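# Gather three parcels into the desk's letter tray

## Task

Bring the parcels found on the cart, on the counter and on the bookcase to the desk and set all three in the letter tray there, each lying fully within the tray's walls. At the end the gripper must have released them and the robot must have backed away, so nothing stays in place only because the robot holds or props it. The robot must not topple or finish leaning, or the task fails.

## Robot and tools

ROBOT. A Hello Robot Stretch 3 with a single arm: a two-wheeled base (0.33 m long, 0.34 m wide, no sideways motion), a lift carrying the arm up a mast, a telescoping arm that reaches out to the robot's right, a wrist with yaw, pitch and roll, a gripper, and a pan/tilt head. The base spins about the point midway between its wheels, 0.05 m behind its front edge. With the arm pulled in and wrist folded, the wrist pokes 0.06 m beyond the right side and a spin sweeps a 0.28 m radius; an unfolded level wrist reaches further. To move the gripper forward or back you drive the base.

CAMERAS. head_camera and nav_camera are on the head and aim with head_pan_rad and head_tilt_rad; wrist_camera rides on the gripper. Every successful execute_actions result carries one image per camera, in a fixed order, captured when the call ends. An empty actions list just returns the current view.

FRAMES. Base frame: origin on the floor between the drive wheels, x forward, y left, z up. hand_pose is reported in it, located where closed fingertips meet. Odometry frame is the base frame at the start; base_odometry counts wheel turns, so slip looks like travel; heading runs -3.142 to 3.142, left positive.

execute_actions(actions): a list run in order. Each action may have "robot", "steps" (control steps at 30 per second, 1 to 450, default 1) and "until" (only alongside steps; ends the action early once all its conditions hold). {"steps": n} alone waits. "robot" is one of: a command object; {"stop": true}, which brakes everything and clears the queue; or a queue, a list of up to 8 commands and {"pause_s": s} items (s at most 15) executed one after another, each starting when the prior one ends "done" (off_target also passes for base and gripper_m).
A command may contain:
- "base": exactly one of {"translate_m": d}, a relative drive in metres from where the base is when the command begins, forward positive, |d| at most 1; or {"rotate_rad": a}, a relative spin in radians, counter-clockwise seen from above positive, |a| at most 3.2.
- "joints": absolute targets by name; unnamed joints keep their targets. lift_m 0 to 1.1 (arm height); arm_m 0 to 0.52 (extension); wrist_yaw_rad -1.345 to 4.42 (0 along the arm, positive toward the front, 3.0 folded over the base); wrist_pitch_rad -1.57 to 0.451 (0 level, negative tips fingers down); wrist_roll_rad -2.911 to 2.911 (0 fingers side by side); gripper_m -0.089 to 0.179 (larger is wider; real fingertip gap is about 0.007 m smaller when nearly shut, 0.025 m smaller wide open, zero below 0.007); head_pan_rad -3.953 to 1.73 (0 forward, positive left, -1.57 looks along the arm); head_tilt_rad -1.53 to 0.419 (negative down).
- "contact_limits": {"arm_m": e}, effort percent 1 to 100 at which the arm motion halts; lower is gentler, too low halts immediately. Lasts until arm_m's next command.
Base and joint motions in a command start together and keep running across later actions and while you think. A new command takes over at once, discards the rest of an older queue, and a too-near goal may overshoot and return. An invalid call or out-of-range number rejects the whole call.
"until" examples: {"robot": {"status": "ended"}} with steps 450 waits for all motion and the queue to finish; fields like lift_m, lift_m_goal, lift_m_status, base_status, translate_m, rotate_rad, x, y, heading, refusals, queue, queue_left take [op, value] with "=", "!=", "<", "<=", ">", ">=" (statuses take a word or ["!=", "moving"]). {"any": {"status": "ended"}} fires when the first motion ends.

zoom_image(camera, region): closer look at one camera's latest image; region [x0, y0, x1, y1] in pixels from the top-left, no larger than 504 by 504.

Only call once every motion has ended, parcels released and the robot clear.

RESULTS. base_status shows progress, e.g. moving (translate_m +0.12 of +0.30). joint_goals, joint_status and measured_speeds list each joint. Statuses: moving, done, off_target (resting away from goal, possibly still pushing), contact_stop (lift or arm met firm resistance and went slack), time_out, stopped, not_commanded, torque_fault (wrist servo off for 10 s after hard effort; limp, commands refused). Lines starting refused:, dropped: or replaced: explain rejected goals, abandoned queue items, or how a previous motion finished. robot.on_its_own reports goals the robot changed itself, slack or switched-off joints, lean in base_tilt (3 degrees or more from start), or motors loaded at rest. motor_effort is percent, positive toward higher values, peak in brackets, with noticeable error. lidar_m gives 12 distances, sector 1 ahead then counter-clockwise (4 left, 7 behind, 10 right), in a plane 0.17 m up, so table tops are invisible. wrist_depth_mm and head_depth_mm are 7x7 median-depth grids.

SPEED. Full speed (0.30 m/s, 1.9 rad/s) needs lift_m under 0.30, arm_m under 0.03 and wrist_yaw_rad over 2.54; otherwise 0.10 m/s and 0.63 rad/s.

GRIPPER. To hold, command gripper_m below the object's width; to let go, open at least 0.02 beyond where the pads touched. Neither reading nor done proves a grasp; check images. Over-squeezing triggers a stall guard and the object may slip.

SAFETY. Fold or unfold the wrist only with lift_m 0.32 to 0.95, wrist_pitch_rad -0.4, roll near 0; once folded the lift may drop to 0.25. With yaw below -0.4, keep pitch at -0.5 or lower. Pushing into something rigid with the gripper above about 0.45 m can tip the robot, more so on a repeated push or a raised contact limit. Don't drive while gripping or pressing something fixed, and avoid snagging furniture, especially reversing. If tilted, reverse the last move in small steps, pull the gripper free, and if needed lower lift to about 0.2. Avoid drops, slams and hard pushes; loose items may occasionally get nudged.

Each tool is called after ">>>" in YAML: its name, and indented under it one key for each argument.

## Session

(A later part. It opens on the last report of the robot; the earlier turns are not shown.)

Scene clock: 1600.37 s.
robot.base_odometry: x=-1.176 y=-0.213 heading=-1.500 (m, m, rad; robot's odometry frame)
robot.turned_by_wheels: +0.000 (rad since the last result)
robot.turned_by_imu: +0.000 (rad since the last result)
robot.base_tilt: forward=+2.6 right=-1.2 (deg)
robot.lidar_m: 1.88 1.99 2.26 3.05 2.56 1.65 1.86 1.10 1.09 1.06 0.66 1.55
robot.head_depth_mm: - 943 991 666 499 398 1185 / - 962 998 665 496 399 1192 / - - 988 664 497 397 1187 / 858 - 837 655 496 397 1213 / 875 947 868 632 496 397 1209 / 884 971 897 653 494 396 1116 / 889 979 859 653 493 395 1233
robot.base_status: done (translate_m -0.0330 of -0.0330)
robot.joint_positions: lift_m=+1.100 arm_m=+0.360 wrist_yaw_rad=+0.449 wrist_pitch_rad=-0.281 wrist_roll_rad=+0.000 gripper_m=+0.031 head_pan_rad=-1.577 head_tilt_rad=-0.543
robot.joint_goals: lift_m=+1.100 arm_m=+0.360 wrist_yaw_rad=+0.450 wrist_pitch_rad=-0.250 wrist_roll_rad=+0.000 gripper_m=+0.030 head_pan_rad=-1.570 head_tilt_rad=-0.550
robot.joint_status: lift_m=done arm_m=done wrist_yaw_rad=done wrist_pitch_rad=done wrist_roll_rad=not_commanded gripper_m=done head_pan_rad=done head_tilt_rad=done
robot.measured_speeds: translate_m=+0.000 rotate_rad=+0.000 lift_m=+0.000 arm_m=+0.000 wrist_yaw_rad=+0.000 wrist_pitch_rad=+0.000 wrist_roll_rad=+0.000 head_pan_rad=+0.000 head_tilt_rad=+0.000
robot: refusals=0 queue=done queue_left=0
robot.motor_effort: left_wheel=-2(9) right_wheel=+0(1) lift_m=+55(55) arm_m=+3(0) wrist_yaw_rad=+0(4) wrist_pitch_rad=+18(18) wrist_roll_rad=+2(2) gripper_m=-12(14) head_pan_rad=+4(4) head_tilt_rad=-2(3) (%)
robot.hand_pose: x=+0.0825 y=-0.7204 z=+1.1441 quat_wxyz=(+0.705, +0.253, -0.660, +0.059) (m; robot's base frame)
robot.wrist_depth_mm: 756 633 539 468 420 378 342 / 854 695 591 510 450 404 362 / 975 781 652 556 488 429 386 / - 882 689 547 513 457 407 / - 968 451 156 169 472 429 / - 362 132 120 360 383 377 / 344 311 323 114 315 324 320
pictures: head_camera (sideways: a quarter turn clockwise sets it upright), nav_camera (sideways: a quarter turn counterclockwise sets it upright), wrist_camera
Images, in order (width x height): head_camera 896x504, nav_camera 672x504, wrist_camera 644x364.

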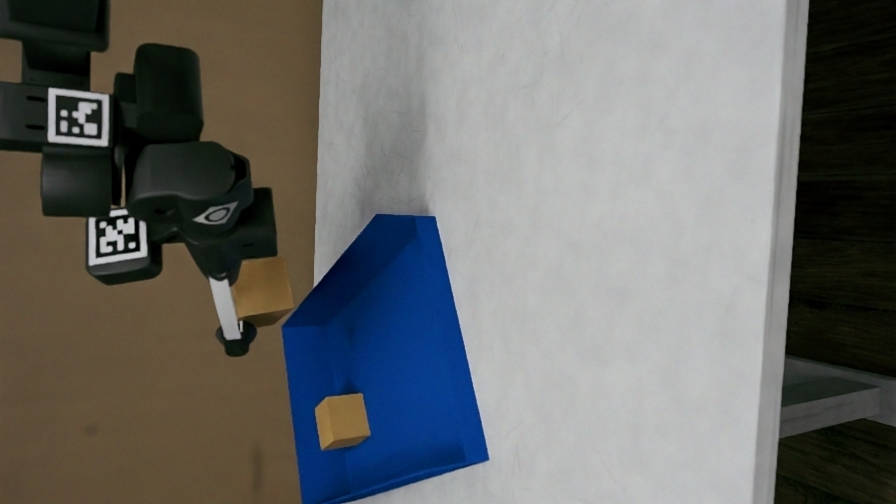

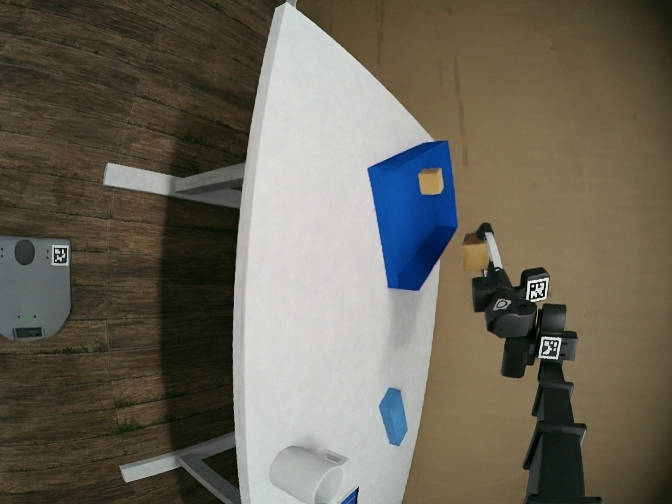

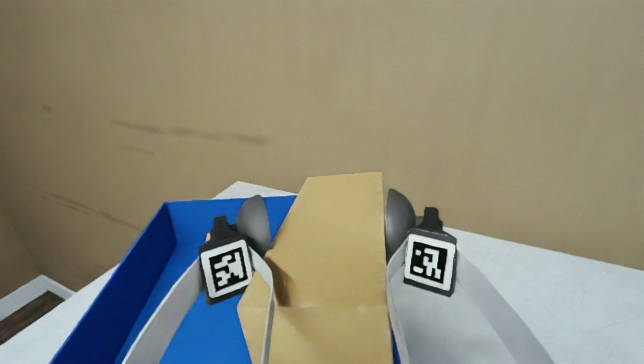

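>>> execute_actions:
  actions:
    - {"robot": {"base": {"translate_m": 0.05}}, "steps": 300, "until": {"robot": {"status": "ended"}}}

Scene clock: 1617.33 s.
robot.base_odometry: x=-1.172 y=-0.263 heading=-1.500 (m, m, rad; robot's odometry frame)
robot.turned_by_wheels: +0.000 (rad since the last result)
robot.turned_by_imu: +0.000 (rad since the last result)
robot.base_tilt: forward=+2.5 right=-1.2 (deg)
robot.lidar_m: 1.82 1.94 2.23 3.05 2.64 1.70 1.91 1.15 1.09 1.06 0.64 1.56
robot.head_depth_mm: - 945 988 664 498 399 1184 / - 967 991 663 499 399 1188 / - - 992 662 497 398 1214 / 858 - 840 643 497 397 1214 / 877 950 911 655 495 396 1207 / 885 972 853 629 496 396 1109 / 888 981 868 656 493 395 1233
robot.base_status: done (translate_m +0.0500 of +0.0500)
robot.joint_positions: lift_m=+1.100 arm_m=+0.360 wrist_yaw_rad=+0.449 wrist_pitch_rad=-0.281 wrist_roll_rad=+0.000 gripper_m=+0.031 head_pan_rad=-1.577 head_tilt_rad=-0.543
robot.joint_goals: lift_m=+1.100 arm_m=+0.360 wrist_yaw_rad=+0.450 wrist_pitch_rad=-0.250 wrist_roll_rad=+0.000 gripper_m=+0.030 head_pan_rad=-1.570 head_tilt_rad=-0.550
robot.joint_status: lift_m=done arm_m=done wrist_yaw_rad=done wrist_pitch_rad=done wrist_roll_rad=not_commanded gripper_m=done head_pan_rad=done head_tilt_rad=done
robot.measured_speeds: translate_m=+0.000 rotate_rad=+0.000 lift_m=+0.000 arm_m=+0.000 wrist_yaw_rad=+0.000 wrist_pitch_rad=+0.000 wrist_roll_rad=+0.000 head_pan_rad=+0.000 head_tilt_rad=+0.000
robot: refusals=0 queue=done queue_left=0
robot.motor_effort: left_wheel=-2(4) right_wheel=+0(4) lift_m=+54(54) arm_m=+3(3) wrist_yaw_rad=+0(0) wrist_pitch_rad=+17(17) wrist_roll_rad=+2(2) gripper_m=-13(13) head_pan_rad=+5(4) head_tilt_rad=-2(3) (%)
robot.hand_pose: x=+0.0825 y=-0.7204 z=+1.1441 quat_wxyz=(+0.705, +0.253, -0.660, +0.059) (m; robot's base frame)
robot.wrist_depth_mm: 757 638 544 479 422 381 345 / 835 708 601 513 452 405 363 / 991 775 656 556 490 426 384 / - 873 707 557 516 457 411 / - - 423 156 168 468 432 / - 416 132 120 324 381 380 / - 325 320 114 271 323 317
pictures: head_camera (sideways: a quarter turn clockwise sets it upright), nav_camera (sideways: a quarter turn counterclockwise sets it upright), wrist_camera
Images, in order (width x height): head_camera 896x504, nav_camera 672x504, wrist_camera 644x364.

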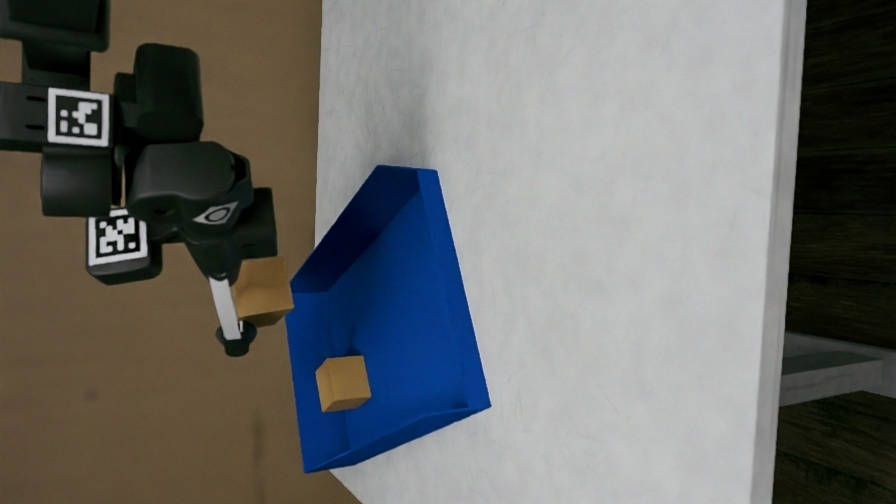

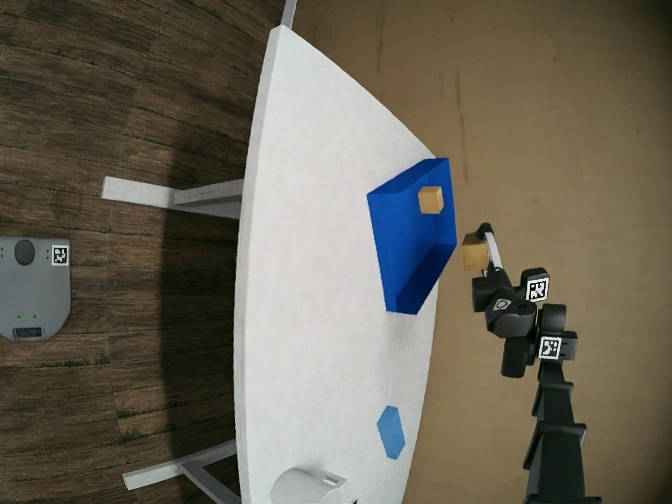

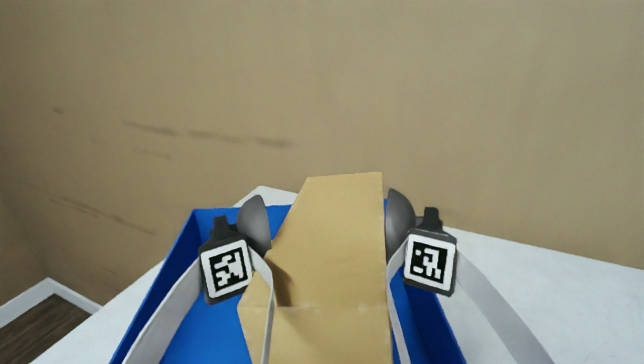

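>>> zoom_image:
  camera: "head_camera"
  region: [200, 140, 520, 500]

Region (200, 140, 520, 500) of head_camera's 896x504 image, scaled by 1.400, with more detail than that image has.

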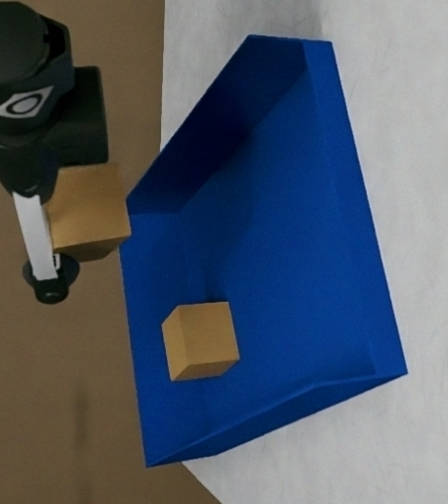

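>>> execute_actions:
  actions:
    - {"robot": {"joints": {"lift_m": 0.985}}, "steps": 300, "until": {"robot": {"status": "ended"}}}

Scene clock: 1650.07 s.
robot.base_odometry: x=-1.172 y=-0.263 heading=-1.500 (m, m, rad; robot's odometry frame)
robot.turned_by_wheels: +0.000 (rad since the last result)
robot.turned_by_imu: +0.000 (rad since the last result)
robot.base_tilt: forward=+2.5 right=-1.3 (deg)
robot.lidar_m: 1.83 1.93 2.23 3.04 2.63 1.71 1.91 1.15 1.09 1.06 0.64 1.55
robot.head_depth_mm: 852 923 - 635 499 398 1189 / 855 921 - 665 499 399 1190 / 866 939 - 658 498 398 1214 / 872 951 - 633 496 397 1214 / 879 966 916 654 495 396 1211 / 883 968 853 629 494 396 1111 / 889 976 868 655 494 395 1233
robot.base_status: done (translate_m +0.0500 of +0.0500)
robot.joint_positions: lift_m=+0.985 arm_m=+0.360 wrist_yaw_rad=+0.449 wrist_pitch_rad=-0.281 wrist_roll_rad=+0.000 gripper_m=+0.031 head_pan_rad=-1.577 head_tilt_rad=-0.543
robot.joint_goals: lift_m=+0.985 arm_m=+0.360 wrist_yaw_rad=+0.450 wrist_pitch_rad=-0.250 wrist_roll_rad=+0.000 gripper_m=+0.030 head_pan_rad=-1.570 head_tilt_rad=-0.550
robot.joint_status: lift_m=done arm_m=done wrist_yaw_rad=done wrist_pitch_rad=done wrist_roll_rad=not_commanded gripper_m=done head_pan_rad=done head_tilt_rad=done
robot.measured_speeds: translate_m=+0.000 rotate_rad=+0.000 lift_m=+0.000 arm_m=+0.000 wrist_yaw_rad=+0.000 wrist_pitch_rad=+0.000 wrist_roll_rad=+0.000 head_pan_rad=+0.000 head_tilt_rad=+0.000
robot: refusals=0 queue=done queue_left=0
robot.motor_effort: left_wheel=-3(2) right_wheel=+0(1) lift_m=+33(54) arm_m=+3(3) wrist_yaw_rad=+0(0) wrist_pitch_rad=+17(18) wrist_roll_rad=+2(2) gripper_m=-12(12) head_pan_rad=+4(5) head_tilt_rad=-2(2) (%)
robot.hand_pose: x=+0.0825 y=-0.7204 z=+1.0298 quat_wxyz=(+0.705, +0.253, -0.660, +0.059) (m; robot's base frame)
robot.wrist_depth_mm: 749 638 544 475 423 381 347 / 854 705 596 511 454 404 363 / - 776 375 379 450 429 382 / - 312 308 302 290 363 354 / 220 271 305 155 168 216 276 / 198 241 132 120 216 161 229 / 192 204 195 115 189 185 135
pictures: head_camera (sideways: a quarter turn clockwise sets it upright), nav_camera (sideways: a quarter turn counterclockwise sets it upright), wrist_camera
Images, in order (width x height): head_camera 896x504, nav_camera 672x504, wrist_camera 644x364.

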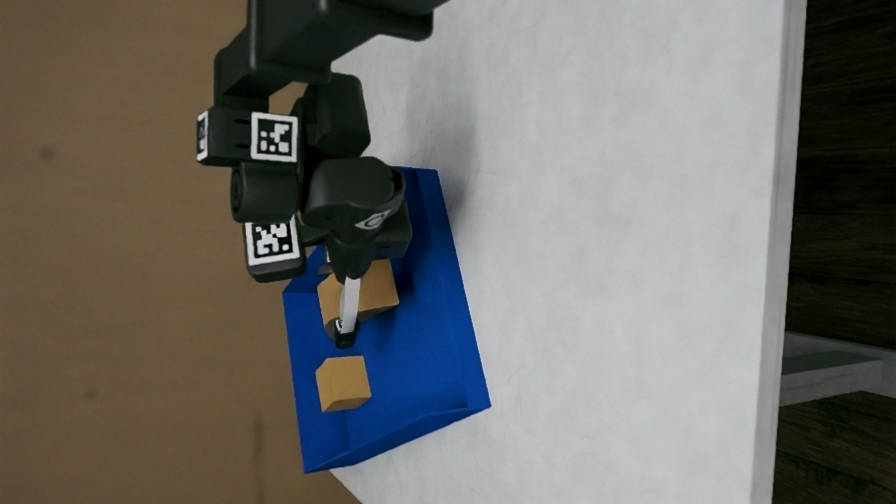

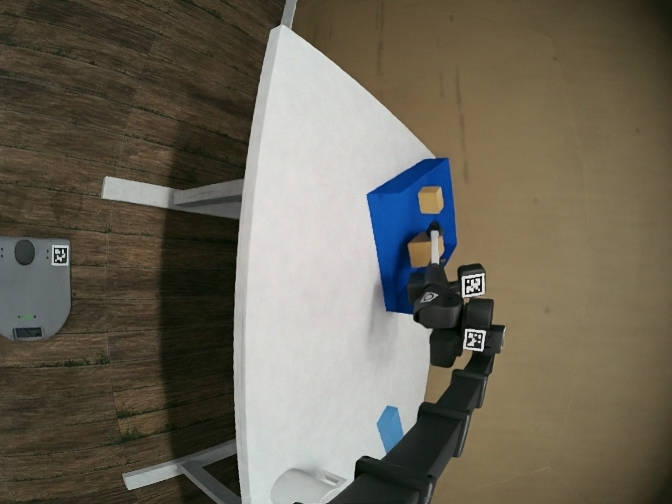

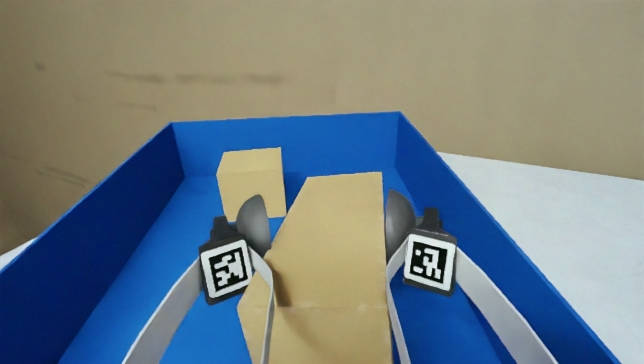

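>>> execute_actions:
  actions:
    - {"robot": {"joints": {"lift_m": 0.932}}, "steps": 300, "until": {"robot": {"status": "ended"}}}

Scene clock: 1654.53 s.
robot.base_odometry: x=-1.172 y=-0.263 heading=-1.500 (m, m, rad; robot's odometry frame)
robot.turned_by_wheels: +0.000 (rad since the last result)
robot.turned_by_imu: +0.000 (rad since the last result)
robot.base_tilt: forward=+2.6 right=-1.4 (deg)
robot.lidar_m: 1.83 1.93 2.23 3.05 2.63 1.70 1.91 1.15 1.09 1.06 0.64 1.55
robot.head_depth_mm: 849 937 1000 - 482 399 1194 / 855 942 - 633 498 398 1183 / 863 952 - 607 498 398 1210 / 868 956 1012 632 497 397 1217 / 879 963 923 643 496 397 1211 / 880 970 858 647 496 396 1129 / 888 979 1036 657 494 396 1231
robot.base_status: done (translate_m +0.0500 of +0.0500)
robot.joint_positions: lift_m=+0.934 arm_m=+0.360 wrist_yaw_rad=+0.449 wrist_pitch_rad=-0.196 wrist_roll_rad=+0.009 gripper_m=+0.031 head_pan_rad=-1.577 head_tilt_rad=-0.543
robot.joint_goals: lift_m=+0.934 arm_m=+0.360 wrist_yaw_rad=+0.450 wrist_pitch_rad=-0.250 wrist_roll_rad=+0.009 gripper_m=+0.030 head_pan_rad=-1.570 head_tilt_rad=-0.550
robot.joint_status: lift_m=contact_stop arm_m=done wrist_yaw_rad=done wrist_pitch_rad=done wrist_roll_rad=not_commanded gripper_m=done head_pan_rad=done head_tilt_rad=done
robot.measured_speeds: translate_m=+0.000 rotate_rad=+0.000 lift_m=-0.001 arm_m=+0.000 wrist_yaw_rad=+0.000 wrist_pitch_rad=+0.048 wrist_roll_rad=+0.000 head_pan_rad=+0.000 head_tilt_rad=+0.000
robot: refusals=0 queue=dropped queue_left=0
robot.on_its_own: lift_m is slack since a contact_stop, until your next command for it; wrist_pitch_rad is at rest, and its effort (-31) is outside its rest range (-20 to +32)
robot.motor_effort: left_wheel=-6(6) right_wheel=+5(5) lift_m=+36(35) arm_m=+3(3) wrist_yaw_rad=+1(1) wrist_pitch_rad=-31(34) wrist_roll_rad=-4(4) gripper_m=-12(13) head_pan_rad=+4(5) head_tilt_rad=-2(2) (%)
robot.hand_pose: x=+0.0855 y=-0.7268 z=+0.9994 quat_wxyz=(+0.699, +0.225, -0.674, +0.088) (m; robot's base frame)
robot.wrist_depth_mm: 750 635 543 476 423 383 342 / 846 690 585 507 443 398 359 / 951 690 361 371 359 418 378 / - 289 285 227 284 208 323 / 202 251 275 155 164 168 225 / 195 208 127 122 180 158 113 / 172 170 162 113 155 154 114
pictures: head_camera (sideways: a quarter turn clockwise sets it upright), nav_camera (sideways: a quarter turn counterclockwise sets it upright), wrist_camera
Images, in order (width x height): head_camera 896x504, nav_camera 672x504, wrist_camera 644x364.

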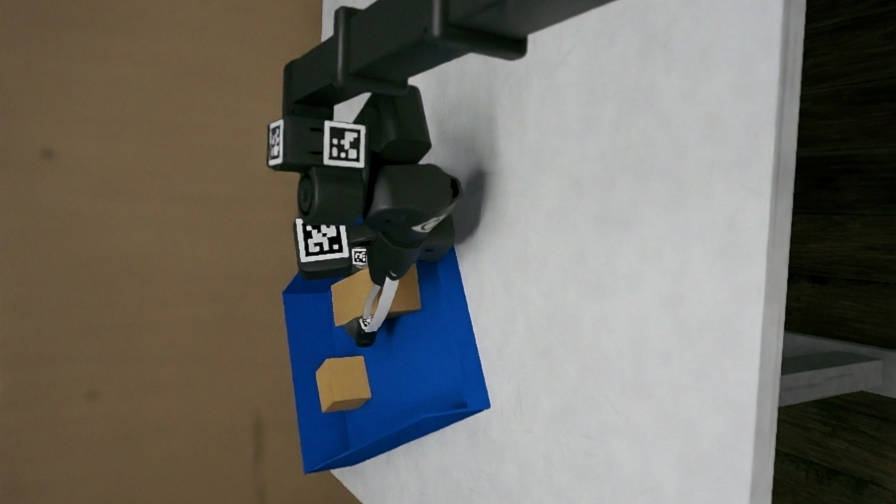

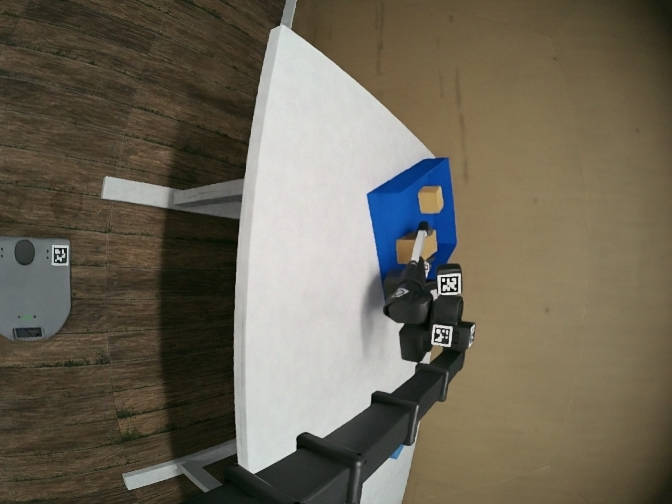

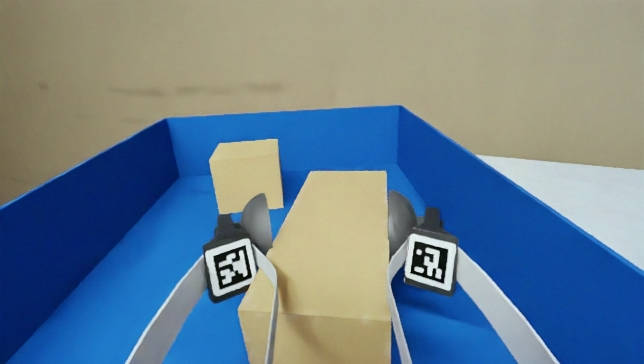

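>>> execute_actions:
  actions:
    - {"robot": [{"joints": {"gripper_m": 0.056}}, {"pause_s": 0.5}, {"joints": {"gripper_m": 0.10}}], "steps": 200, "until": {"robot": {"status": "ended"}}}

Scene clock: 1662.90 s.
robot.base_odometry: x=-1.172 y=-0.263 heading=-1.500 (m, m, rad; robot's odometry frame)
robot.turned_by_wheels: +0.000 (rad since the last result)
robot.turned_by_imu: +0.001 (rad since the last result)
robot.base_tilt: forward=+2.5 right=-1.2 (deg)
robot.lidar_m: 1.83 1.94 2.23 3.05 2.63 1.70 1.91 1.15 1.09 1.06 0.64 1.56
robot.head_depth_mm: 852 934 1005 - 481 398 1192 / 858 939 - 634 498 398 1187 / 864 945 - 604 496 397 1215 / 873 957 1010 617 496 398 1220 / 878 959 916 630 496 397 1218 / 881 970 857 649 494 397 1128 / 892 979 1039 656 493 396 1241
robot.base_status: done (translate_m +0.0500 of +0.0500)
robot.joint_positions: lift_m=+0.934 arm_m=+0.360 wrist_yaw_rad=+0.449 wrist_pitch_rad=-0.202 wrist_roll_rad=+0.011 gripper_m=+0.100 head_pan_rad=-1.577 head_tilt_rad=-0.543
robot.joint_goals: lift_m=+0.934 arm_m=+0.360 wrist_yaw_rad=+0.450 wrist_pitch_rad=-0.250 wrist_roll_rad=+0.011 gripper_m=+0.100 head_pan_rad=-1.570 head_tilt_rad=-0.550
robot.joint_status: lift_m=contact_stop arm_m=done wrist_yaw_rad=done wrist_pitch_rad=done wrist_roll_rad=not_commanded gripper_m=done head_pan_rad=done head_tilt_rad=done
robot.measured_speeds: translate_m=+0.000 rotate_rad=+0.000 lift_m=+0.000 arm_m=+0.000 wrist_yaw_rad=+0.000 wrist_pitch_rad=+0.000 wrist_roll_rad=+0.000 head_pan_rad=+0.000 head_tilt_rad=+0.000
robot: refusals=0 queue=done queue_left=0
robot.on_its_own: lift_m is slack since a contact_stop, until your next command for it; wrist_pitch_rad is at rest, and its effort (-27) is outside its rest range (-20 to +32)
robot.motor_effort: left_wheel=-1(5) right_wheel=-1(4) lift_m=+43(42) arm_m=+1(2) wrist_yaw_rad=+0(1) wrist_pitch_rad=-27(30) wrist_roll_rad=-5(5) gripper_m=-1(84) head_pan_rad=+5(5) head_tilt_rad=-3(2) (%)
robot.hand_pose: x=+0.0854 y=-0.7265 z=+0.9979 quat_wxyz=(+0.698, +0.227, -0.673, +0.086) (m; robot's base frame)
robot.wrist_depth_mm: 752 635 545 475 422 380 346 / 839 697 591 509 447 396 364 / 947 365 360 362 358 416 378 / 981 287 282 190 299 194 312 / 202 247 162 139 244 157 132 / 193 206 120 109 185 173 114 / 169 167 117 112 157 153 109
pictures: head_camera (sideways: a quarter turn clockwise sets it upright), nav_camera (sideways: a quarter turn counterclockwise sets it upright), wrist_camera
Images, in order (width x height): head_camera 896x504, nav_camera 672x504, wrist_camera 644x364.

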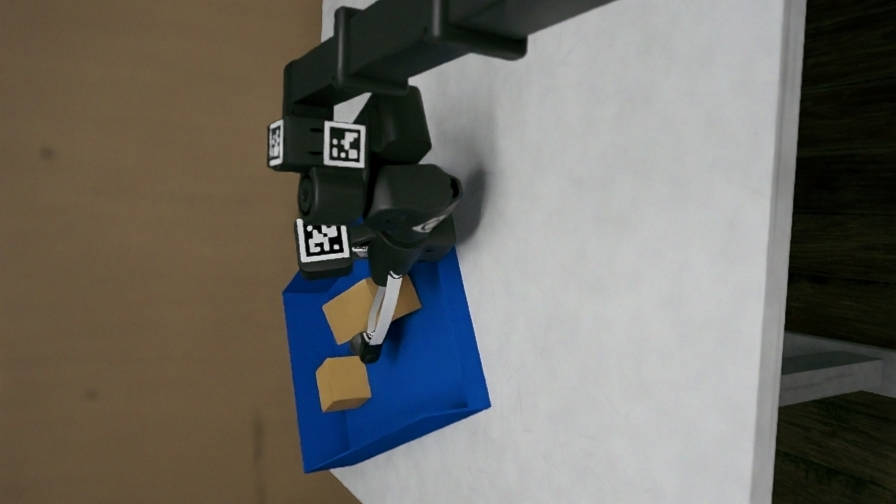

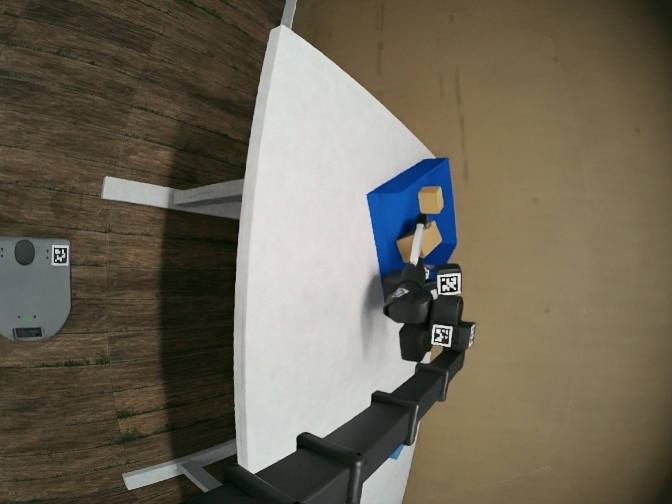

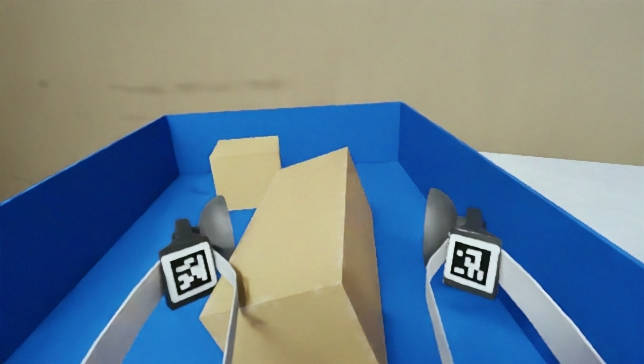

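>>> execute_actions:
  actions:
    - {"robot": {"joints": {"lift_m": 1.10}}, "steps": 300, "until": {"robot": {"status": "ended"}}}

Scene clock: 1669.23 s.
robot.base_odometry: x=-1.172 y=-0.263 heading=-1.500 (m, m, rad; robot's odometry frame)
robot.turned_by_wheels: +0.000 (rad since the last result)
robot.turned_by_imu: +0.000 (rad since the last result)
robot.base_tilt: forward=+2.5 right=-1.1 (deg)
robot.lidar_m: 1.83 1.93 2.22 3.04 2.63 1.70 1.91 1.15 1.09 1.06 0.64 1.56
robot.head_depth_mm: - 944 991 664 499 400 1196 / - 970 991 665 497 399 1183 / - - 991 662 497 398 1214 / 861 942 863 642 496 397 1207 / 877 952 912 654 496 396 1216 / 879 969 853 647 496 396 1110 / 888 977 867 656 494 396 1237
robot.base_status: done (translate_m +0.0500 of +0.0500)
robot.joint_positions: lift_m=+1.100 arm_m=+0.360 wrist_yaw_rad=+0.449 wrist_pitch_rad=-0.267 wrist_roll_rad=+0.010 gripper_m=+0.100 head_pan_rad=-1.577 head_tilt_rad=-0.543
robot.joint_goals: lift_m=+1.100 arm_m=+0.360 wrist_yaw_rad=+0.450 wrist_pitch_rad=-0.250 wrist_roll_rad=+0.010 gripper_m=+0.100 head_pan_rad=-1.570 head_tilt_rad=-0.550
robot.joint_status: lift_m=done arm_m=done wrist_yaw_rad=done wrist_pitch_rad=done wrist_roll_rad=not_commanded gripper_m=done head_pan_rad=done head_tilt_rad=done
robot.measured_speeds: translate_m=+0.000 rotate_rad=+0.000 lift_m=+0.000 arm_m=+0.000 wrist_yaw_rad=+0.000 wrist_pitch_rad=+0.000 wrist_roll_rad=+0.000 head_pan_rad=+0.000 head_tilt_rad=+0.000
robot: refusals=0 queue=done queue_left=0
robot.motor_effort: left_wheel=-1(1) right_wheel=-1(0) lift_m=+54(55) arm_m=+2(2) wrist_yaw_rad=+0(1) wrist_pitch_rad=+9(27) wrist_roll_rad=-4(5) gripper_m=+1(1) head_pan_rad=+4(5) head_tilt_rad=-2(1) (%)
robot.hand_pose: x=+0.0831 y=-0.7217 z=+1.1476 quat_wxyz=(+0.701, +0.248, -0.666, +0.063) (m; robot's base frame)
robot.wrist_depth_mm: 759 636 541 467 423 378 345 / 839 692 593 511 453 402 363 / 975 790 648 555 483 426 384 / - 860 706 597 517 457 410 / - - 427 441 448 477 437 / - - 360 389 377 373 382 / - 320 340 290 319 326 328
pictures: head_camera (sideways: a quarter turn clockwise sets it upright), nav_camera (sideways: a quarter turn counterclockwise sets it upright), wrist_camera
Images, in order (width x height): head_camera 896x504, nav_camera 672x504, wrist_camera 644x364.

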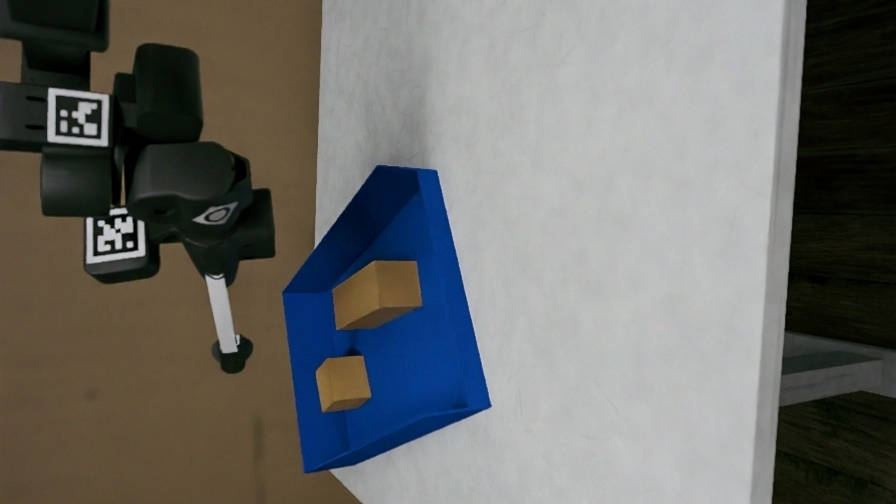

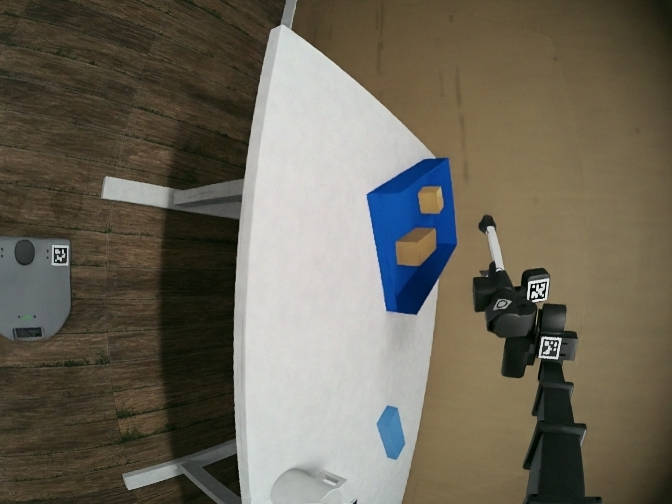

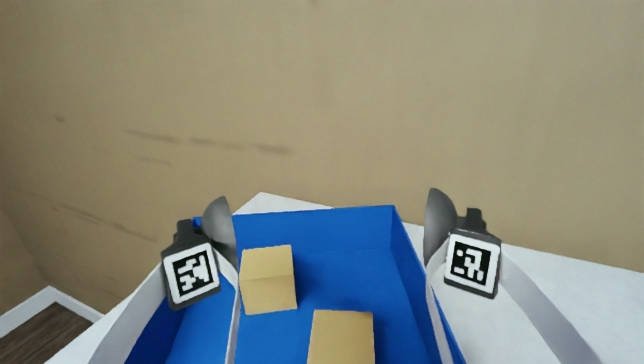

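>>> execute_actions:
  actions:
    - {"robot": {"joints": {"arm_m": 0.0, "wrist_pitch_rad": -0.4}}, "steps": 150, "until": {"robot": {"arm_m": ["<", 0.02]}}}
    - {"robot": {"base": {"rotate_rad": 1.208}}, "steps": 150, "until": {"robot": {"rotate_rad": [">", 0.9]}}}
    - {"robot": {"joints": {"lift_m": 0.6, "wrist_yaw_rad": 3.0}}, "steps": 150, "until": {"robot": {"base_status": ["!=", "moving"]}}}
    - {"robot": {"base": {"translate_m": 1.0}}, "steps": 200, "until": {"robot": {"wrist_yaw_rad": [">", 2.9]}}}
    - {"robot": {"joints": {"lift_m": 0.25}}, "steps": 200, "until": {"robot": {"lift_m": ["<", 0.29]}}}

Scene clock: 1722.83 s.
robot.base_odometry: x=-0.577 y=-0.441 heading=-0.292 (m, m, rad; robot's odometry frame)
robot.turned_by_wheels: +1.208 (rad since the last result)
robot.turned_by_imu: +1.198 (rad since the last result)
robot.base_tilt: forward=+1.7 right=-1.4 (deg)
robot.lidar_m: 1.96 2.47 2.53 1.95 1.80 1.68 1.66 1.19 1.85 1.64 1.65 1.65
robot.head_depth_mm: 1547 1686 1896 2182 1872 1496 1247 / 1476 1637 1844 2090 1868 1481 1246 / 1453 1598 1764 1976 1878 1494 1252 / 1412 1543 1704 1897 1868 1494 1239 / 1365 1502 1650 1871 1865 1500 1243 / 1335 1483 1628 1794 1862 1493 1242 / 1305 1431 1561 1732 1848 1490 1244
robot.base_status: moving (translate_m +0.6217 of +1.0000)
robot.joint_positions: lift_m=+0.287 arm_m=+0.001 wrist_yaw_rad=+2.998 wrist_pitch_rad=-0.416 wrist_roll_rad=+0.009 gripper_m=+0.100 head_pan_rad=-1.577 head_tilt_rad=-0.543
robot.joint_goals: lift_m=+0.250 arm_m=+0.000 wrist_yaw_rad=+3.000 wrist_pitch_rad=-0.400 wrist_roll_rad=+0.009 gripper_m=+0.100 head_pan_rad=-1.570 head_tilt_rad=-0.550
robot.joint_status: lift_m=moving arm_m=done wrist_yaw_rad=moving wrist_pitch_rad=done wrist_roll_rad=not_commanded gripper_m=done head_pan_rad=done head_tilt_rad=done
robot.measured_speeds: translate_m=+0.126 rotate_rad=+0.000 lift_m=-0.110 arm_m=+0.000 wrist_yaw_rad=+0.000 wrist_pitch_rad=+0.000 wrist_roll_rad=+0.000 head_pan_rad=+0.000 head_tilt_rad=+0.000
robot: refusals=0 queue=running queue_left=0
robot.motor_effort: left_wheel=+9(10) right_wheel=+4(5) lift_m=+30(54) arm_m=-3(5) wrist_yaw_rad=+0(0) wrist_pitch_rad=+9(9) wrist_roll_rad=-4(4) gripper_m=+0(1) head_pan_rad=+5(4) head_tilt_rad=-1(1) (%)
robot.hand_pose: x=+0.0108 y=+0.0764 z=+0.3002 quat_wxyz=(+0.196, +0.703, +0.096, +0.677) (m; robot's base frame)
robot.wrist_depth_mm: - - - - - - - / - - - - - - - / - - 949 922 898 877 866 / 758 752 729 717 706 689 672 / 611 606 589 593 581 573 564 / 523 520 - 531 493 475 478 / 460 - - - 432 421 422
pictures: head_camera (sideways: a quarter turn clockwise sets it upright), nav_camera (sideways: a quarter turn counterclockwise sets it upright), wrist_camera
Images, in order (width x height): head_camera 896x504, nav_camera 672x504, wrist_camera 644x364.

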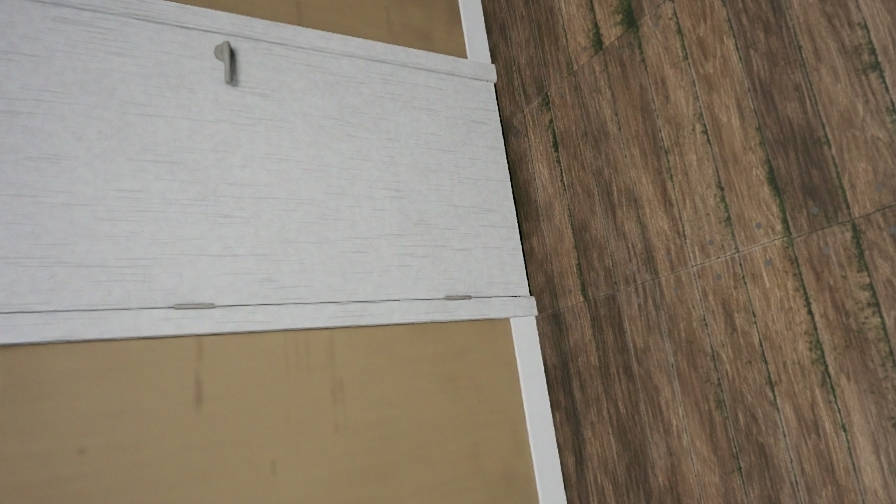

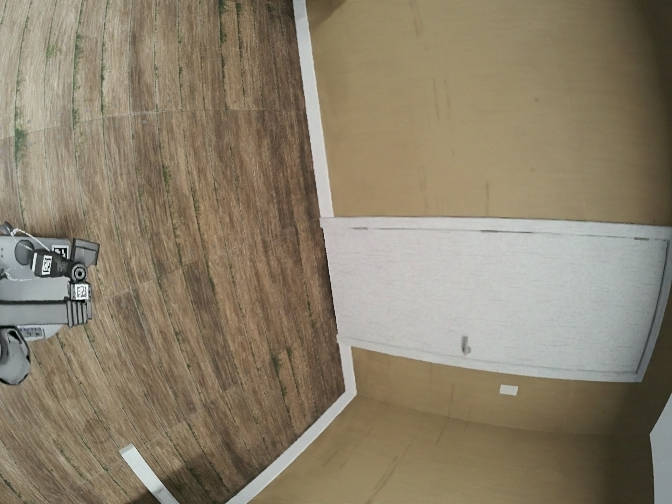

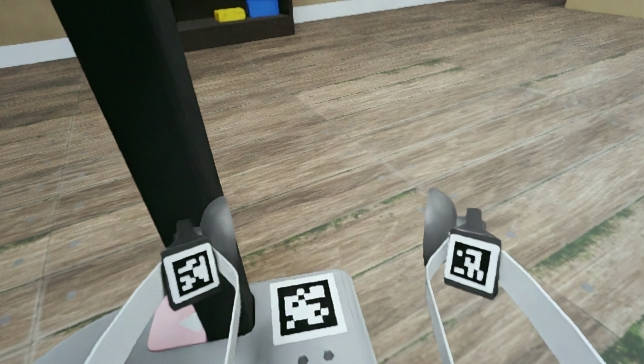

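>>> execute_actions:
  actions:
    - {"robot": {"base": {"translate_m": 1.0}}, "steps": 200, "until": {"robot": {"translate_m": [">", 0.8]}}}

Scene clock: 1728.90 s.
robot.base_odometry: x=+0.559 y=-0.782 heading=-0.292 (m, m, rad; robot's odometry frame)
robot.turned_by_wheels: +0.000 (rad since the last result)
robot.turned_by_imu: +0.005 (rad since the last result)
robot.base_tilt: forward=+2.8 right=-0.4 (deg)
robot.lidar_m: 1.99 1.34 1.52 2.50 2.49 2.45 2.34 2.78 1.53 1.27 0.73 0.81
robot.head_depth_mm: 1180 1314 1479 1678 1837 1502 1249 / 1160 1269 1435 1604 1777 1514 1247 / 1127 1231 1373 1540 1748 1509 1235 / 1092 1205 1320 1496 1684 1502 1248 / 1060 1165 1288 1427 1634 1489 1241 / 1030 1133 1247 1387 1568 1490 1217 / 1001 1094 1209 1320 1254 1099 1168
robot.base_status: moving (translate_m +0.8074 of +1.0000)
robot.joint_positions: lift_m=+0.250 arm_m=+0.001 wrist_yaw_rad=+2.999 wrist_pitch_rad=-0.417 wrist_roll_rad=+0.009 gripper_m=+0.100 head_pan_rad=-1.577 head_tilt_rad=-0.543
robot.joint_goals: lift_m=+0.250 arm_m=+0.000 wrist_yaw_rad=+3.000 wrist_pitch_rad=-0.400 wrist_roll_rad=+0.009 gripper_m=+0.100 head_pan_rad=-1.570 head_tilt_rad=-0.550
robot.joint_status: lift_m=done arm_m=done wrist_yaw_rad=done wrist_pitch_rad=done wrist_roll_rad=not_commanded gripper_m=done head_pan_rad=done head_tilt_rad=done
robot.measured_speeds: translate_m=+0.294 rotate_rad=+0.000 lift_m=+0.000 arm_m=+0.000 wrist_yaw_rad=+0.000 wrist_pitch_rad=+0.000 wrist_roll_rad=+0.000 head_pan_rad=+0.000 head_tilt_rad=+0.000
robot: refusals=0 queue=running queue_left=0
robot.motor_effort: left_wheel=+1(10) right_wheel=+2(4) lift_m=+32(33) arm_m=-3(3) wrist_yaw_rad=+0(1) wrist_pitch_rad=+9(9) wrist_roll_rad=-4(4) gripper_m=+0(1) head_pan_rad=+4(4) head_tilt_rad=-2(2) (%)
robot.hand_pose: x=+0.0106 y=+0.0764 z=+0.2633 quat_wxyz=(+0.196, +0.703, +0.096, +0.677) (m; robot's base frame)
robot.wrist_depth_mm: - - - - - - - / - - - - - - - / 912 - 854 838 822 808 780 / 696 682 667 660 644 634 613 / 569 555 546 541 529 521 507 / 477 - - - 447 431 436 / - - - - 387 387 383
pictures: head_camera (sideways: a quarter turn clockwise sets it upright), nav_camera (sideways: a quarter turn counterclockwise sets it upright), wrist_camera
Images, in order (width x height): head_camera 896x504, nav_camera 672x504, wrist_camera 644x364.

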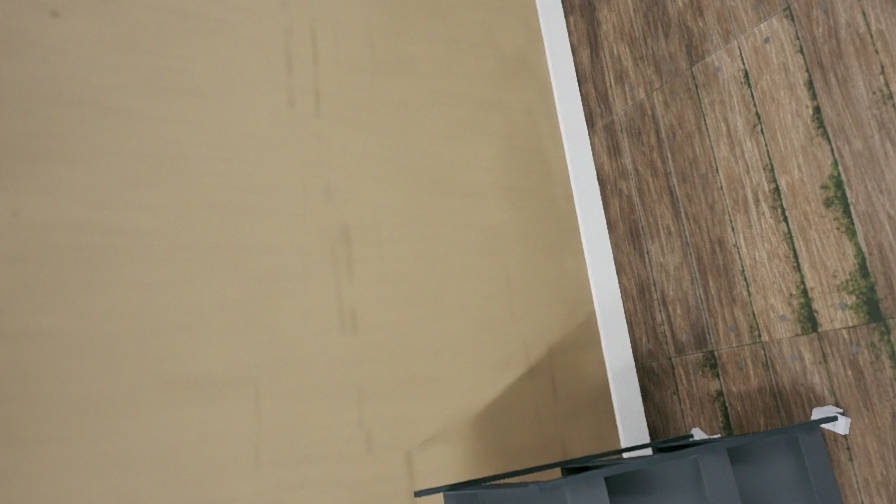

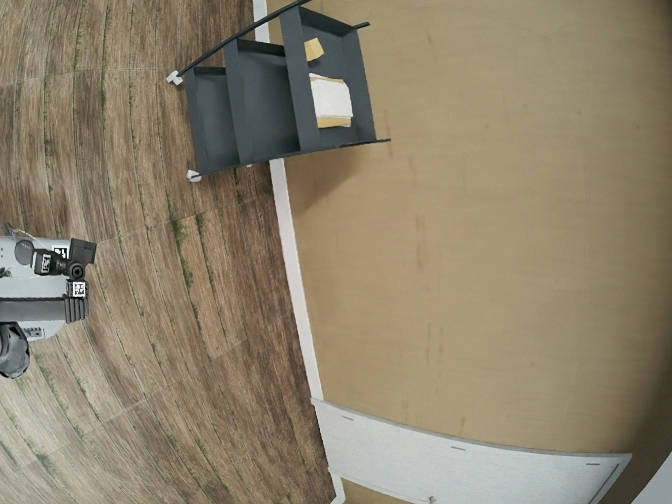

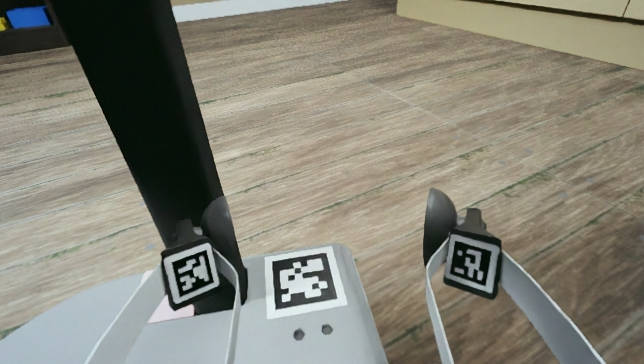

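>>> execute_actions:
  actions:
    - {"steps": 100, "until": {"robot": {"base_status": ["!=", "moving"]}}}
    - {"robot": {"base": {"translate_m": 0.215}, "joints": {"lift_m": 1.05, "head_tilt_rad": -0.7}}, "steps": 100, "until": {"robot": {"lift_m": [">", 0.33]}}}
    - {"robot": {"joints": {"wrist_yaw_rad": 0.0}}, "steps": 150, "until": {"robot": {"base_status": ["!=", "moving"]}}}
    - {"robot": {"base": {"rotate_rad": 0.292}}, "steps": 150, "until": {"robot": {"wrist_yaw_rad": ["<", 0.1]}}}
    - {"robot": {"joints": {"wrist_pitch_rad": -0.8}}, "steps": 300, "until": {"robot": {"status": "ended"}}}

Scene clock: 1747.83 s.
robot.base_odometry: x=+0.949 y=-0.899 heading=+0.000 (m, m, rad; robot's odometry frame)
robot.turned_by_wheels: +0.292 (rad since the last result)
robot.turned_by_imu: +0.291 (rad since the last result)
robot.base_tilt: forward=+2.6 right=-1.2 (deg)
robot.lidar_m: 0.96 0.98 1.34 2.61 2.41 3.20 2.74 1.67 0.63 0.59 0.59 1.59
robot.head_depth_mm: 939 - - - - - 1157 / 950 - - - - - 1140 / 950 1021 - - - - 1155 / 950 1068 1205 940 1027 1211 1156 / 959 1074 1198 970 1032 1190 1154 / 955 1076 1224 1443 1572 1346 1155 / 959 1086 1231 1430 1583 1339 1159
robot.base_status: done (rotate_rad +0.2919 of +0.2920)
robot.joint_positions: lift_m=+1.050 arm_m=+0.001 wrist_yaw_rad=+0.002 wrist_pitch_rad=-0.810 wrist_roll_rad=+0.008 gripper_m=+0.100 head_pan_rad=-1.577 head_tilt_rad=-0.691
robot.joint_goals: lift_m=+1.050 arm_m=+0.000 wrist_yaw_rad=+0.000 wrist_pitch_rad=-0.800 wrist_roll_rad=+0.008 gripper_m=+0.100 head_pan_rad=-1.570 head_tilt_rad=-0.700
robot.joint_status: lift_m=done arm_m=done wrist_yaw_rad=done wrist_pitch_rad=done wrist_roll_rad=not_commanded gripper_m=done head_pan_rad=done head_tilt_rad=done
robot.measured_speeds: translate_m=+0.000 rotate_rad=+0.000 lift_m=+0.000 arm_m=+0.000 wrist_yaw_rad=+0.000 wrist_pitch_rad=+0.000 wrist_roll_rad=+0.000 head_pan_rad=+0.000 head_tilt_rad=+0.000
robot: refusals=0 queue=done queue_left=0
robot.motor_effort: left_wheel=-3(12) right_wheel=+1(5) lift_m=+54(57) arm_m=-3(3) wrist_yaw_rad=-2(3) wrist_pitch_rad=+5(9) wrist_roll_rad=-3(4) gripper_m=-1(0) head_pan_rad=+5(5) head_tilt_rad=-2(13) (%)
robot.hand_pose: x=-0.0213 y=-0.3052 z=+0.9862 quat_wxyz=(+0.648, +0.278, -0.652, -0.279) (m; robot's base frame)
robot.wrist_depth_mm: 975 977 925 771 776 - - / - - 723 680 678 - - / - - 621 587 611 - - / - - - 873 891 - - / - - - - - - - / - - - - - - - / - - - - - - -
pictures: head_camera (sideways: a quarter turn clockwise sets it upright), nav_camera (sideways: a quarter turn counterclockwise sets it upright), wrist_camera
Images, in order (width x height): head_camera 896x504, nav_camera 672x504, wrist_camera 644x364.

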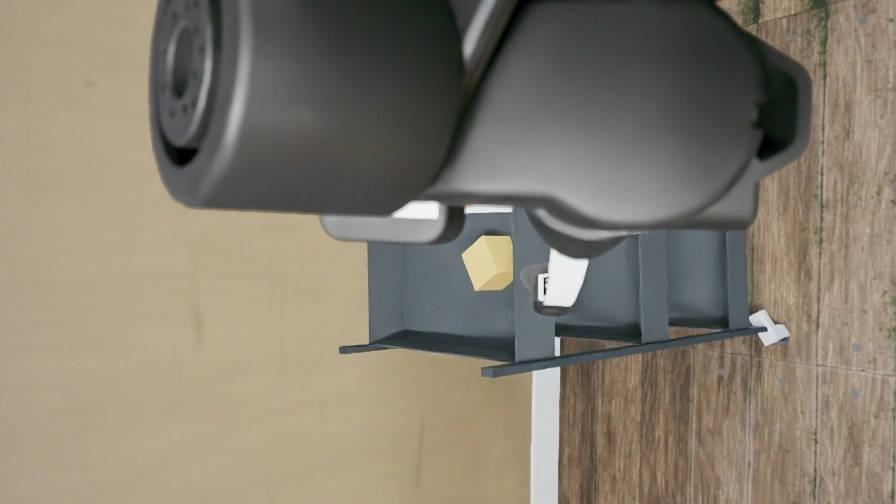

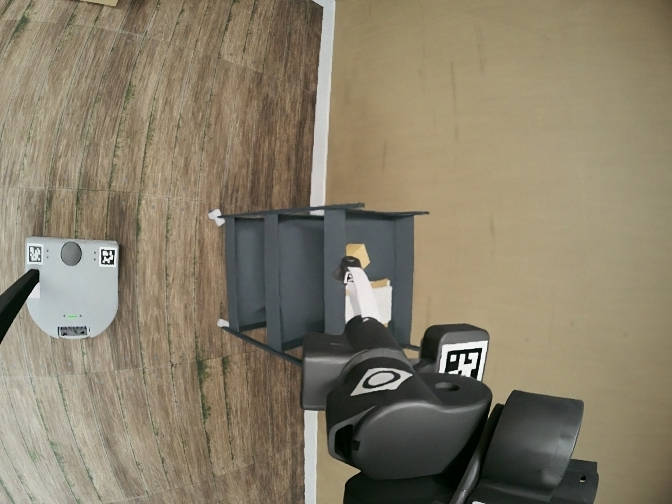

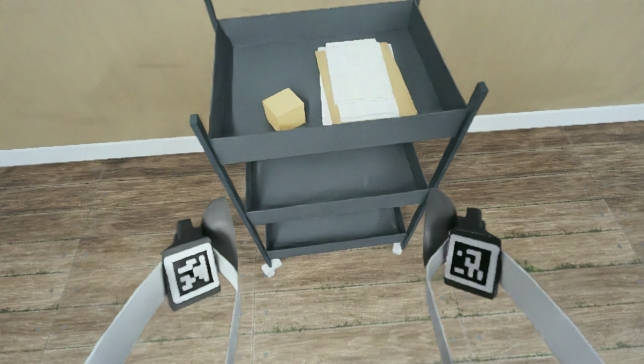

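>>> zoom_image:
  camera: "wrist_camera"
  region: [200, 20, 480, 180]

Region (200, 20, 480, 180) of wrist_camera's 644x364 image, scaled by 1.800; it fills the top 288 rows of this view, and the rest is white.

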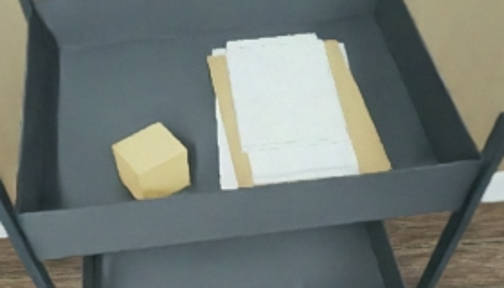

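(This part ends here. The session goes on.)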